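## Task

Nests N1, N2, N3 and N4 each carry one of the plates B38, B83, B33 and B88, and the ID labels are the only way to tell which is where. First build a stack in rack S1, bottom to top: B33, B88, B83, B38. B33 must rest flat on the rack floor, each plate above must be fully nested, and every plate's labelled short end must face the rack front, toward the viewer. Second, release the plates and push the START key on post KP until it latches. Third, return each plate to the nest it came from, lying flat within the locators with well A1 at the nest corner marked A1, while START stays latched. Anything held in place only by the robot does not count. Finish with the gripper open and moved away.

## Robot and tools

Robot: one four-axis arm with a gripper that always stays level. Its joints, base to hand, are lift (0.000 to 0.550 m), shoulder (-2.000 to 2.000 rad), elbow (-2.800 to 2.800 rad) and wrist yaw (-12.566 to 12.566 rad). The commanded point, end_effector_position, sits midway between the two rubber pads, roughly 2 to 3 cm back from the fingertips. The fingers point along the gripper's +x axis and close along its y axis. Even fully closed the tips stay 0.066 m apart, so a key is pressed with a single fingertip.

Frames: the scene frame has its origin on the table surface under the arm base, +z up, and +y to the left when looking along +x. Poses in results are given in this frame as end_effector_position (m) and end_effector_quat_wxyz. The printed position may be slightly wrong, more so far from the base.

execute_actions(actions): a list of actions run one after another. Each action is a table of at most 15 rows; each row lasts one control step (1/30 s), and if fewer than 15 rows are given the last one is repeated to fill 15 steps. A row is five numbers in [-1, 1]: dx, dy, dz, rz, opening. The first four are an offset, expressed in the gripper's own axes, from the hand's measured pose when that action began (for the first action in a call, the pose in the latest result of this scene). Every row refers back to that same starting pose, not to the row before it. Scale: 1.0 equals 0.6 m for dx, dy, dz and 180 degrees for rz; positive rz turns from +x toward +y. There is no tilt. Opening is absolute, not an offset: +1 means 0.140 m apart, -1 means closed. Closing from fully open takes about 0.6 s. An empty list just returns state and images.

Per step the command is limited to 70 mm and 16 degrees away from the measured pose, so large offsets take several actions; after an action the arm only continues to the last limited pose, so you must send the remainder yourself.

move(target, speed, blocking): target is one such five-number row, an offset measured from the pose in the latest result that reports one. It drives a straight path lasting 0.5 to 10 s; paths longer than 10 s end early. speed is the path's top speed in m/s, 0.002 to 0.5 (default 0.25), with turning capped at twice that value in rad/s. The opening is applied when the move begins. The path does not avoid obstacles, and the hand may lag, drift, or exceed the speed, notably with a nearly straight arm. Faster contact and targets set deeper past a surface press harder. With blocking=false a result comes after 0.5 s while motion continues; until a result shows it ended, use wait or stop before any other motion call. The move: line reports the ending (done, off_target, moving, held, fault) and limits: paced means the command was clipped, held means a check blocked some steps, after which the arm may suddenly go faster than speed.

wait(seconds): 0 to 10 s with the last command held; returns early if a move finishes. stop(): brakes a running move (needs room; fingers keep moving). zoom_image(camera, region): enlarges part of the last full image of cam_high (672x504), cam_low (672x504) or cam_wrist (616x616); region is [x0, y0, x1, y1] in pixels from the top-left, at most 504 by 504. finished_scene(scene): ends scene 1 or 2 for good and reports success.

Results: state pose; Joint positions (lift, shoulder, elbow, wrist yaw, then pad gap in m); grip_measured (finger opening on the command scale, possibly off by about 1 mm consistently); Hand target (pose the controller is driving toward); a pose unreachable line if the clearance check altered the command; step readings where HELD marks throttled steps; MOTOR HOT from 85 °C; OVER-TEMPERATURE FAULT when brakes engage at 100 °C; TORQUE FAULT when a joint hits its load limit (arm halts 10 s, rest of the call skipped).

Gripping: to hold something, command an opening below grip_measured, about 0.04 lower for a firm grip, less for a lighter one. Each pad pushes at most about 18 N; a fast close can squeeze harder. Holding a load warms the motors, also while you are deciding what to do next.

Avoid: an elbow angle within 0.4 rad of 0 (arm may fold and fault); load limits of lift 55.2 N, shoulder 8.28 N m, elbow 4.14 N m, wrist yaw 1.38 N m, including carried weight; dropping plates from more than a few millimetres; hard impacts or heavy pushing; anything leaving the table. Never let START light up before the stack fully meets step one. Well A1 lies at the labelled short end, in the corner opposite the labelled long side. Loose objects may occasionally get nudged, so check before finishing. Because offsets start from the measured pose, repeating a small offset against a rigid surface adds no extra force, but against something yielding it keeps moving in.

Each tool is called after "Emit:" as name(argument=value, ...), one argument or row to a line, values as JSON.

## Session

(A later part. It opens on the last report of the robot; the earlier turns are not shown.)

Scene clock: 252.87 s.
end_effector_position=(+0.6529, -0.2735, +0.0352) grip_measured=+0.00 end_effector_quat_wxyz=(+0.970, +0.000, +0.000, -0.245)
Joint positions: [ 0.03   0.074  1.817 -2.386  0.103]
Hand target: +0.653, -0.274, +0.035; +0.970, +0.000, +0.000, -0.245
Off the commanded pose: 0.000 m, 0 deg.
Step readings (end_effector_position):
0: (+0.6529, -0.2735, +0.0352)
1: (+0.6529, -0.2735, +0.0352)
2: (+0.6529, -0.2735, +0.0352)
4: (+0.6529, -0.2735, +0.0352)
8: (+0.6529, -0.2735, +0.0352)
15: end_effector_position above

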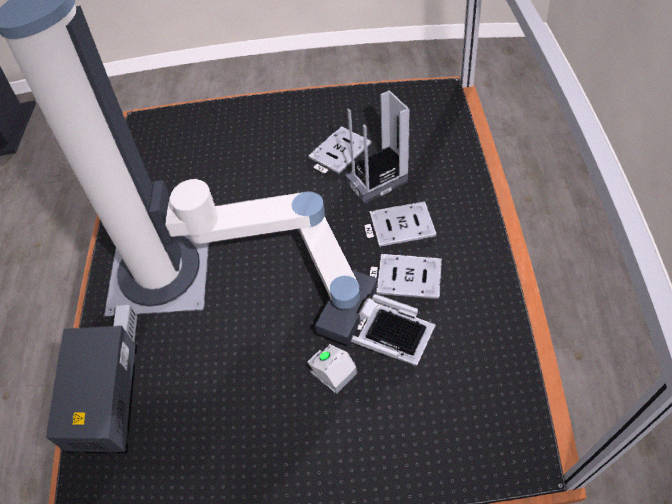

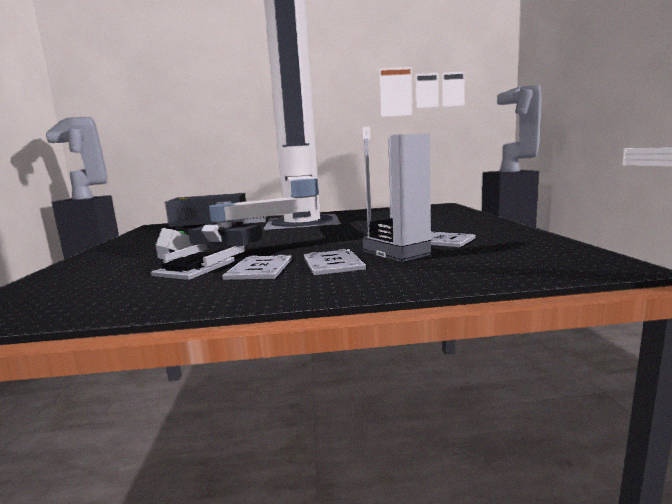

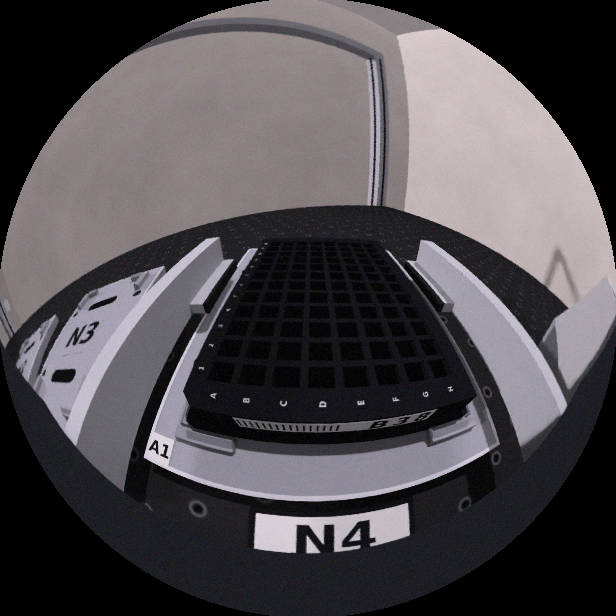

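Emit:
execute_actions(
  actions=[
    [[0,0,0,0,-0.53]],
    [[0,0,0,0,-0.6]],
  ],
)

Emit:
move(
  target=[0,0,0.3915,0,-0.6],
  speed=0.2,
)

Emit:
move(
  target=[-0.0468,0.3054,0,0.1151,-0.6],
)

Emit:
move(
  target=[0,0,-0.4685,0,-0.6],
)

Emit:
move(
  target=[0,0,-0.0146,0,-0.6],
  speed=0.02,
)

Emit:
execute_actions(
  actions=[
    [[0,0,0,0,0]],
  ],
)

Emit:
move(
  target=[-0.25,0,0.0698,0,0],
)

Emit:
move(
  target=[-0.0485,-0.2138,0,-0.1151,0],
)

Emit:
move(
  target=[0.25,0,0,0,0],
  speed=0.2,
)

Scene clock: 269.70 s.
end_effector_position=(+0.6644, +0.2492, +0.0903) grip_measured=-0.56 end_effector_quat_wxyz=(+0.970, +0.000, +0.000, +0.244)
Joint positions: [ 0.085  1.07   1.807 -2.384  0.082]
Hand target: +0.664, +0.249, +0.090; +0.970, +0.000, +0.000, +0.244
Off the commanded pose: 0.000 m, 0 deg.
Step readings (end_effector_position; steps 1 to 15: 1st action; 16 to 30: 2nd action):
0: (+0.6644, +0.2492, +0.0903)
1: (+0.6644, +0.2492, +0.0903)
2: (+0.6644, +0.2492, +0.0903)
4: (+0.6644, +0.2492, +0.0903)
8: (+0.6644, +0.2492, +0.0903)
15: (+0.6644, +0.2492, +0.0903)
16: (+0.6644, +0.2492, +0.0903)
17: (+0.6644, +0.2492, +0.0903)
19: (+0.6644, +0.2492, +0.0903)
23: (+0.6644, +0.2492, +0.0903)
30: end_effector_position above

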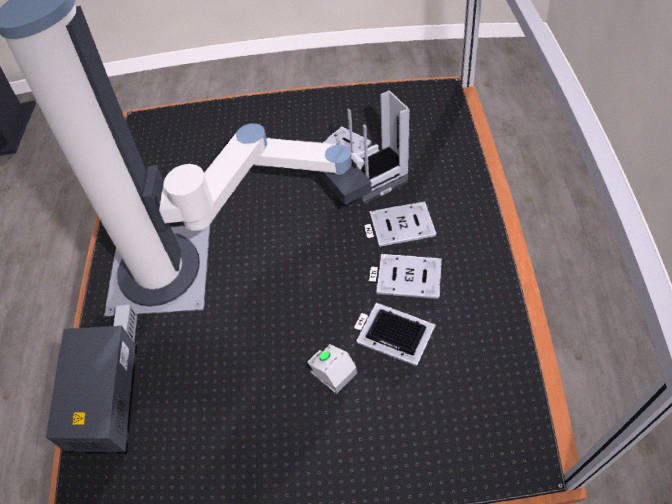

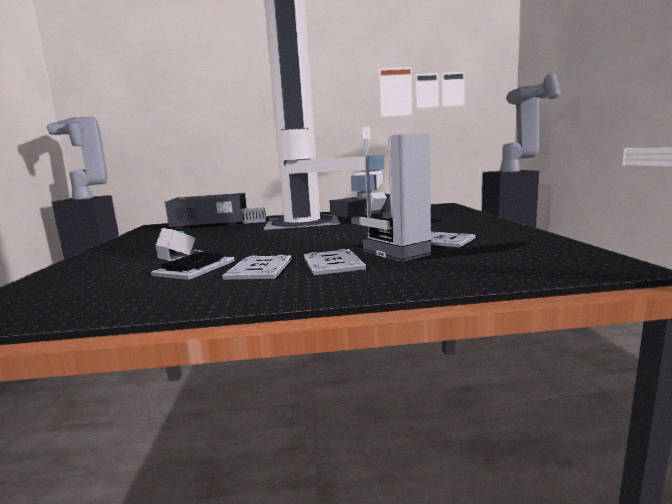

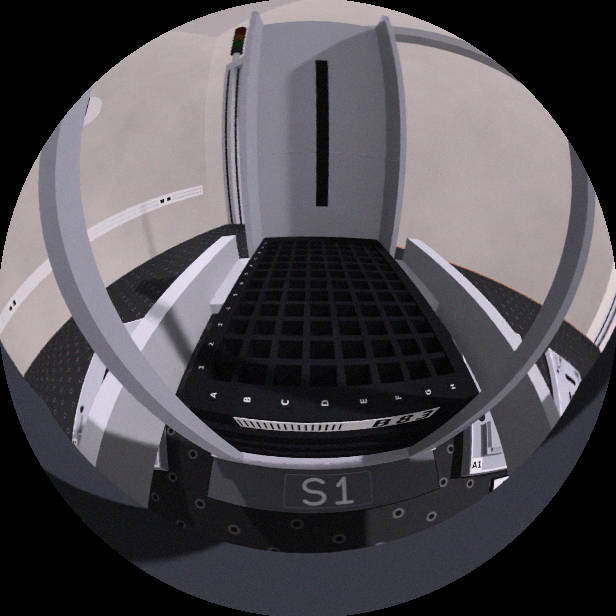

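Scene clock: 271.27 s.
end_effector_position=(+0.6644, +0.2492, +0.3252) grip_measured=-0.56 end_effector_quat_wxyz=(+0.970, +0.000, +0.000, +0.244)
Joint positions: [ 0.32   1.07   1.807 -2.384  0.082]
Hand target: +0.664, +0.249, +0.325; +0.970, +0.000, +0.000, +0.244
Off the commanded pose: 0.000 m, 0 deg.
move: done

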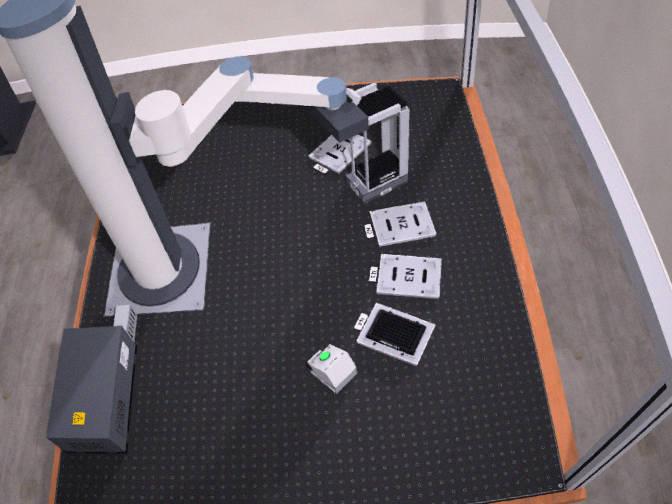

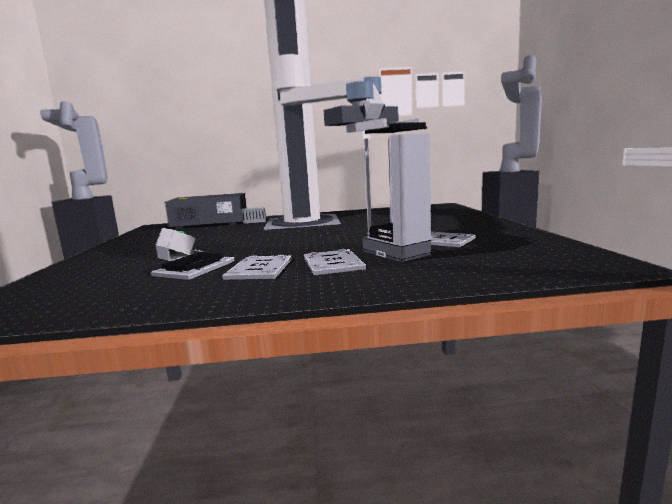

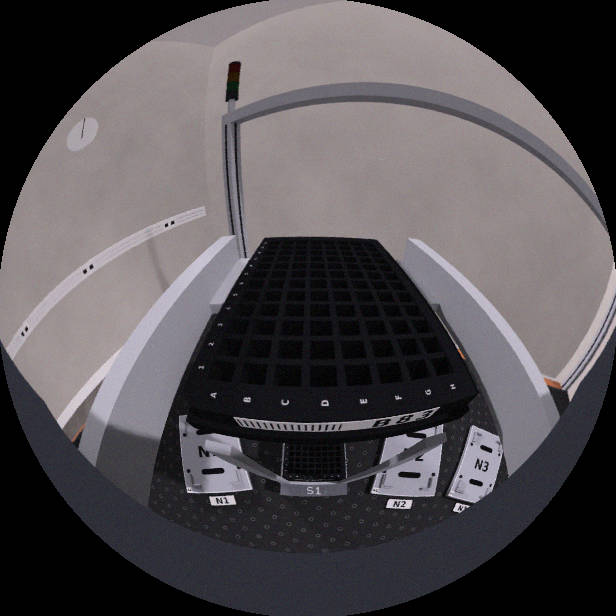

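Scene clock: 272.37 s.
end_effector_position=(+0.5528, +0.3975, +0.3252) grip_measured=-0.56 end_effector_quat_wxyz=(+0.910, +0.000, +0.000, +0.415)
Joint positions: [ 0.32   1.404  1.803 -2.352  0.082]
Hand target: +0.553, +0.397, +0.325; +0.910, +0.000, +0.000, +0.414
Off the commanded pose: 0.000 m, 0 deg.
move: done

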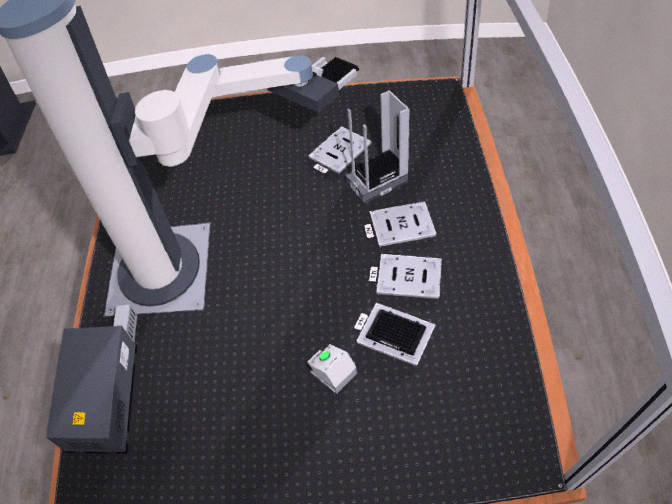

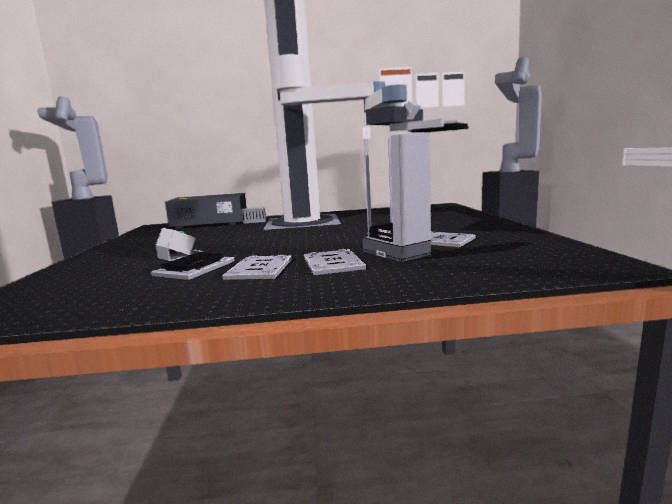

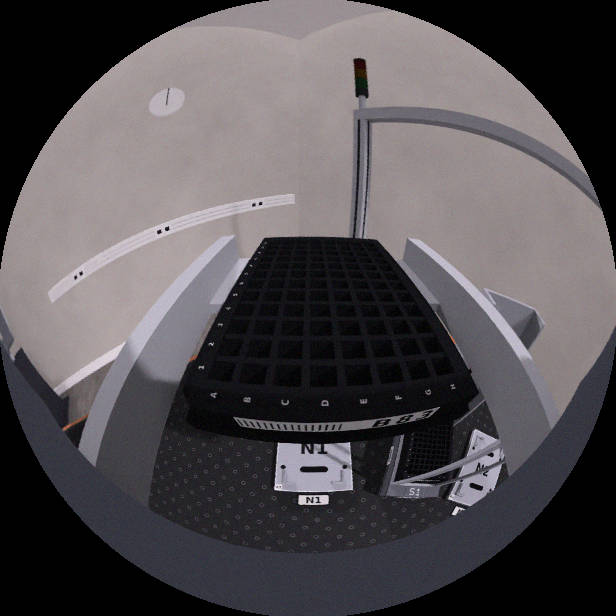

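Scene clock: 273.90 s.
end_effector_position=(+0.5528, +0.3975, +0.0441) grip_measured=-0.56 end_effector_quat_wxyz=(+0.910, +0.000, +0.000, +0.415)
Joint positions: [ 0.039  1.404  1.803 -2.352  0.082]
Hand target: +0.553, +0.398, +0.044; +0.910, +0.000, +0.000, +0.415
Off the commanded pose: 0.000 m, 0 deg.
move: done

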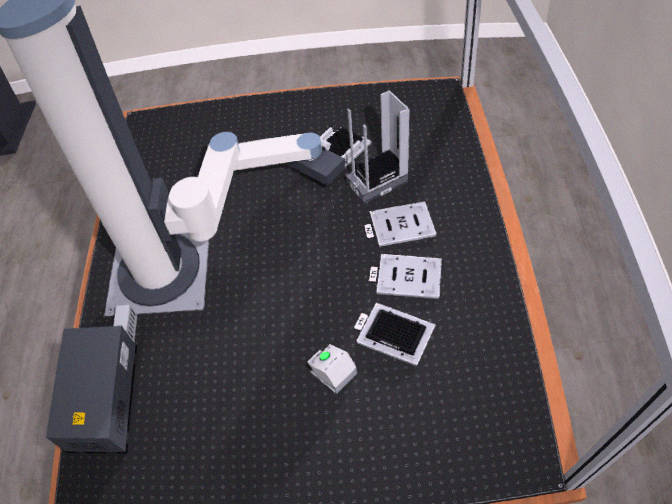

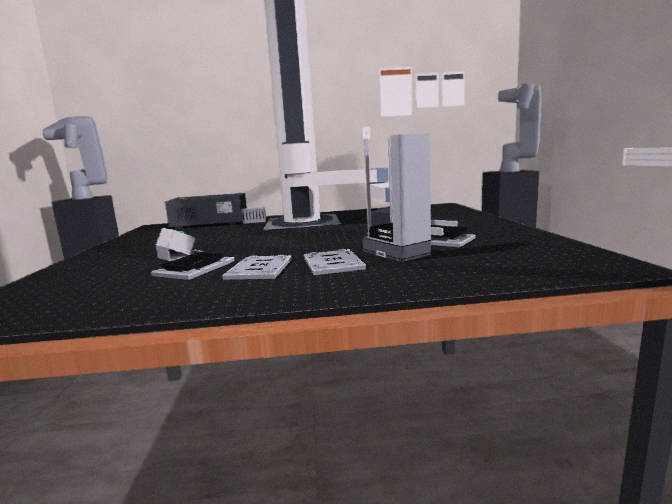

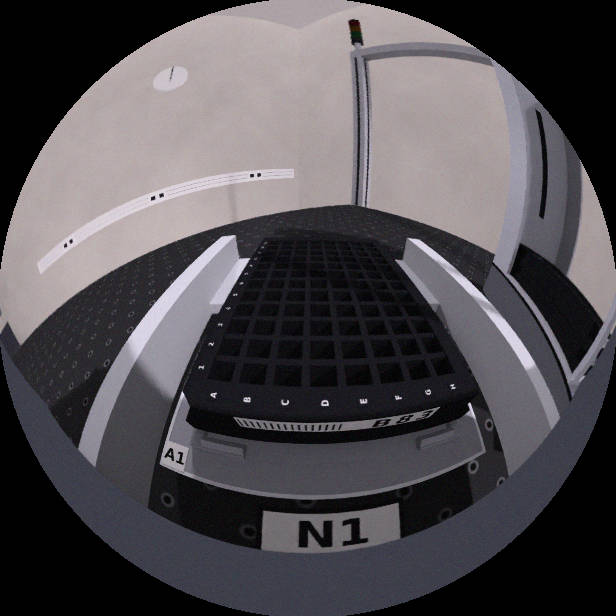

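Scene clock: 274.60 s.
end_effector_position=(+0.5529, +0.3975, +0.0353) grip_measured=-0.56 end_effector_quat_wxyz=(+0.910, +0.000, +0.000, +0.415)
Joint positions: [ 0.03   1.404  1.803 -2.352  0.082]
Hand target: +0.553, +0.398, +0.035; +0.910, +0.000, +0.000, +0.415
Off the commanded pose: 0.000 m, 0 deg.
move: done

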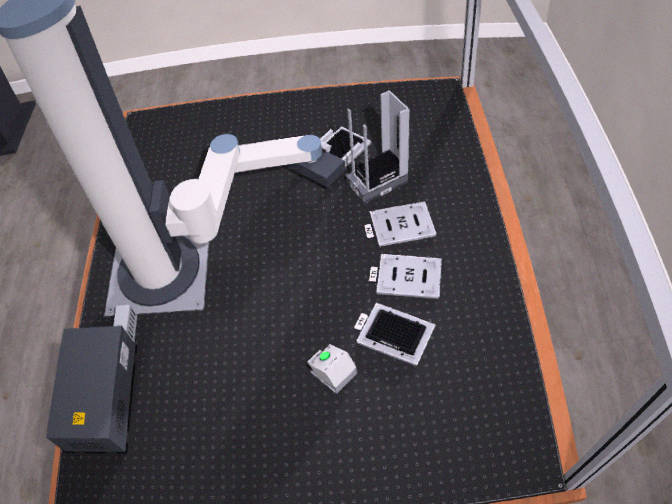

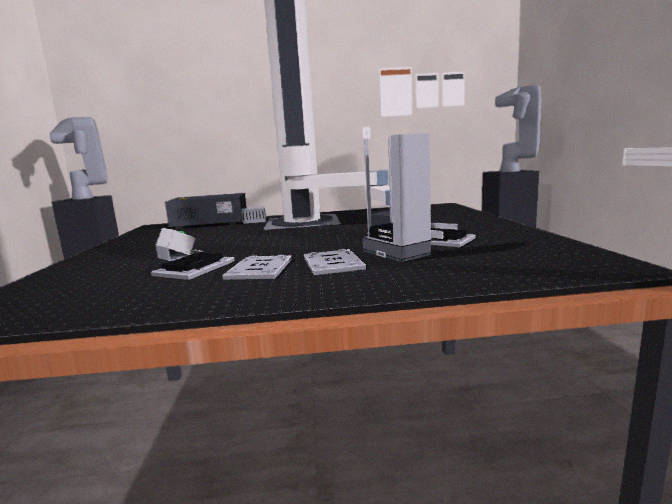

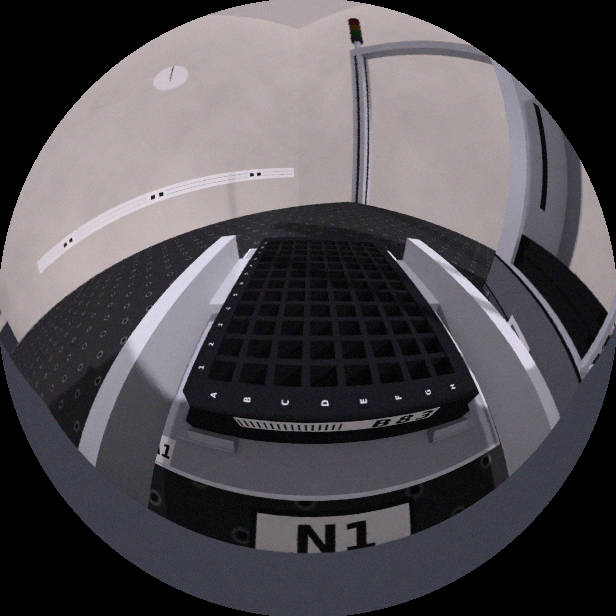

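Scene clock: 275.10 s.
end_effector_position=(+0.5529, +0.3975, +0.0353) grip_measured=+0.00 end_effector_quat_wxyz=(+0.910, +0.000, +0.000, +0.415)
Joint positions: [ 0.03   1.404  1.803 -2.352  0.103]
Hand target: +0.553, +0.397, +0.035; +0.910, +0.000, +0.000, +0.415
Off the commanded pose: 0.000 m, 0 deg.
Step readings (end_effector_position):
0: (+0.5529, +0.3975, +0.0353)
1: (+0.5529, +0.3975, +0.0353)
2: (+0.5529, +0.3975, +0.0353)
4: (+0.5529, +0.3975, +0.0353)
8: (+0.5529, +0.3975, +0.0353)
15: end_effector_position above

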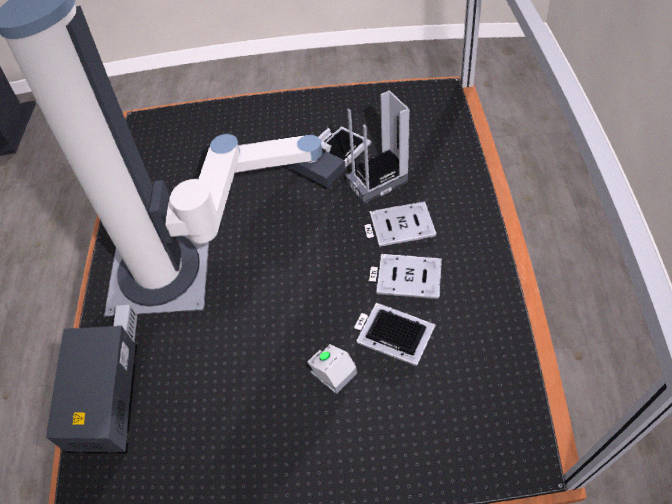

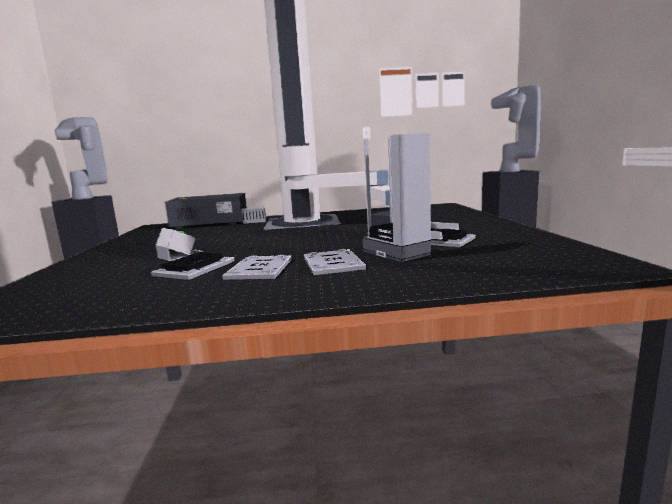

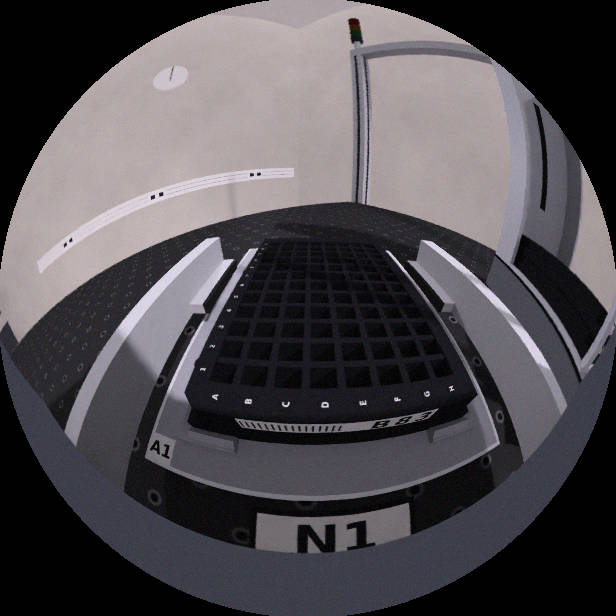

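Scene clock: 276.10 s.
end_effector_position=(+0.4544, +0.2843, +0.0772) grip_measured=+0.00 end_effector_quat_wxyz=(+0.910, +0.000, +0.000, +0.414)
Joint positions: [ 0.072  1.681  1.032 -1.859  0.103]
Hand target: +0.454, +0.284, +0.077; +0.910, +0.000, +0.000, +0.415
Off the commanded pose: 0.000 m, 0 deg.
move: done

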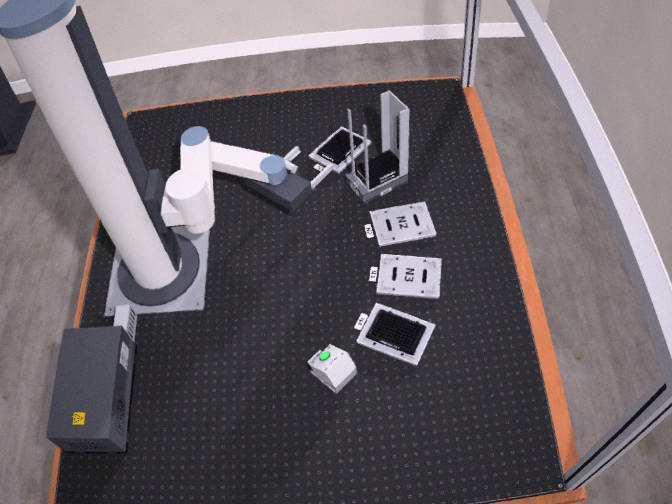

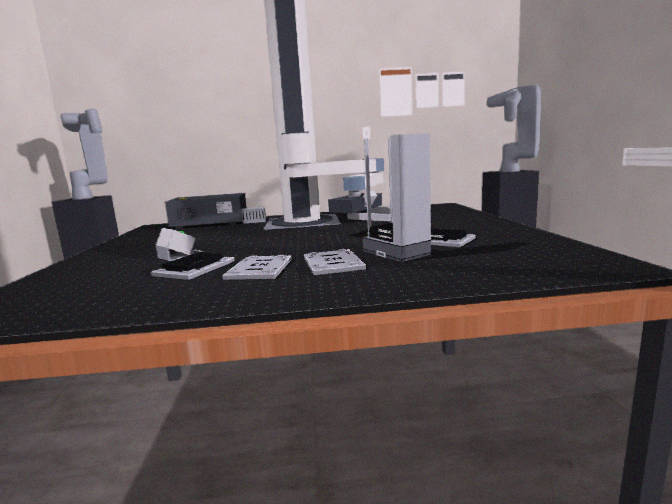

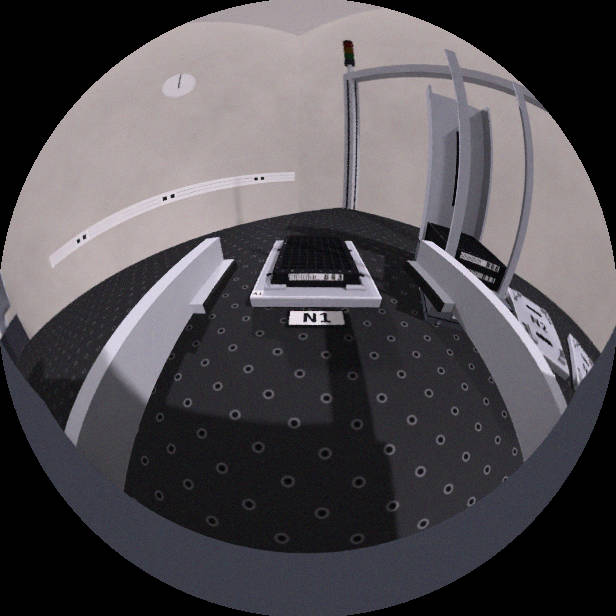

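Scene clock: 277.17 s.
end_effector_position=(+0.5321, +0.1779, +0.0772) grip_measured=+0.00 end_effector_quat_wxyz=(+0.970, +0.000, +0.000, +0.244)
Joint positions: [ 0.072  1.366  1.033 -1.906  0.103]
Hand target: +0.532, +0.178, +0.077; +0.970, +0.000, +0.000, +0.244
Off the commanded pose: 0.000 m, 0 deg.
move: done

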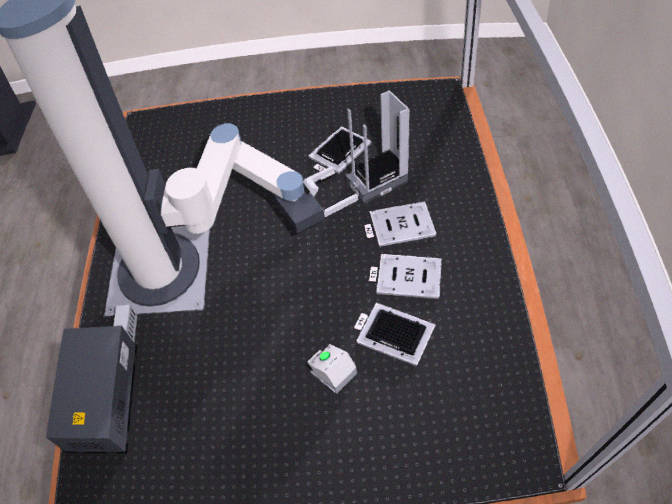

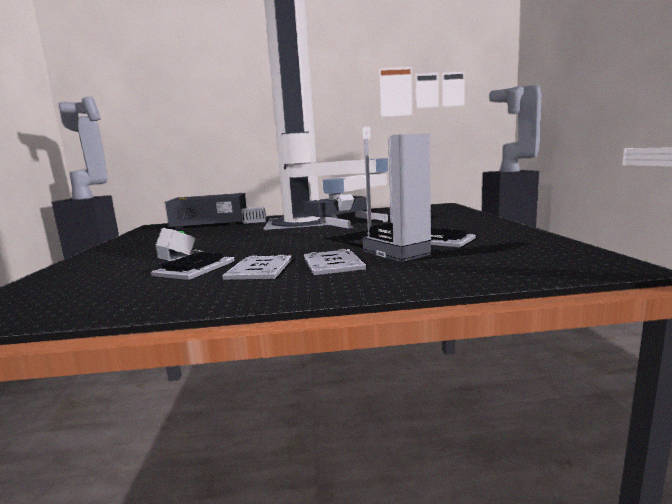

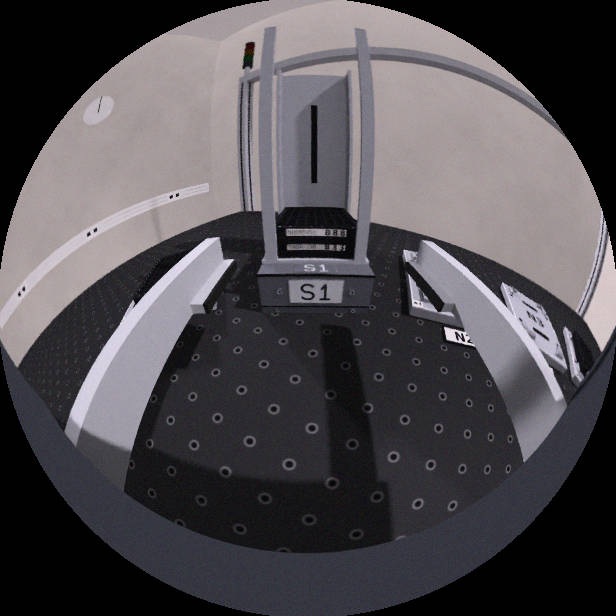

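Scene clock: 278.30 s.
end_effector_position=(+0.6643, +0.2488, +0.0772) grip_measured=+0.00 end_effector_quat_wxyz=(+0.970, +0.000, +0.000, +0.244)
Joint positions: [ 0.072  1.07   1.805 -2.383  0.103]
Hand target: +0.664, +0.249, +0.077; +0.970, +0.000, +0.000, +0.244
Off the commanded pose: 0.000 m, 0 deg.
move: done

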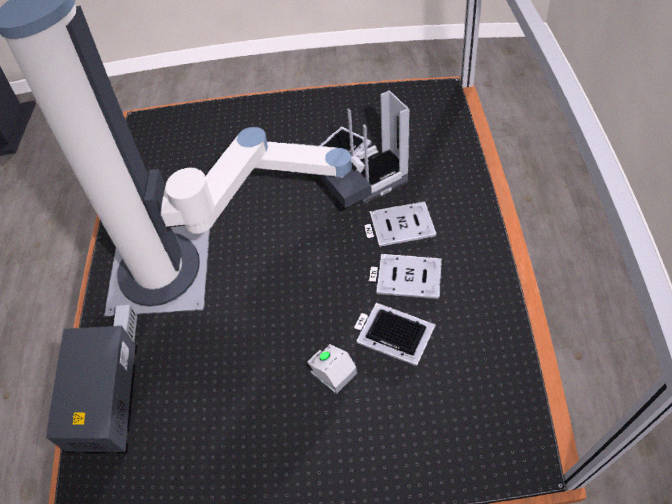

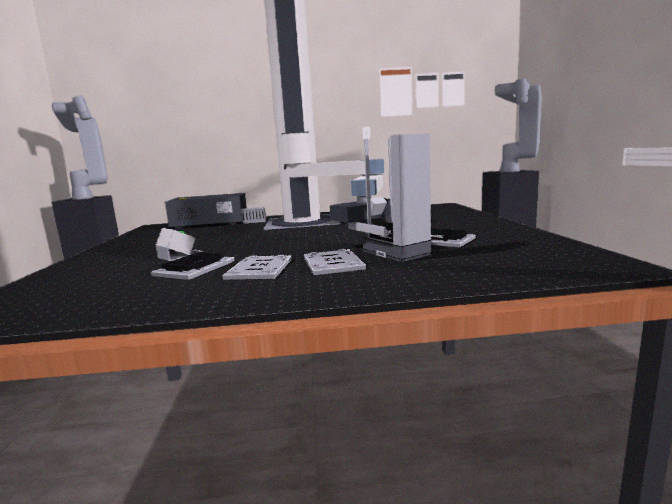

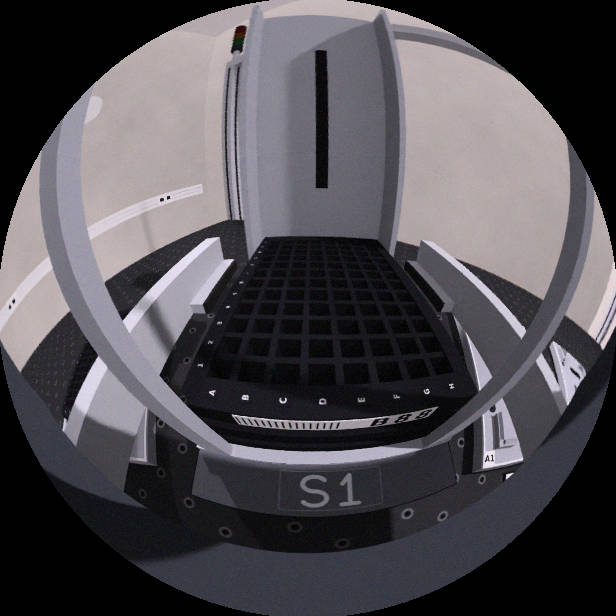

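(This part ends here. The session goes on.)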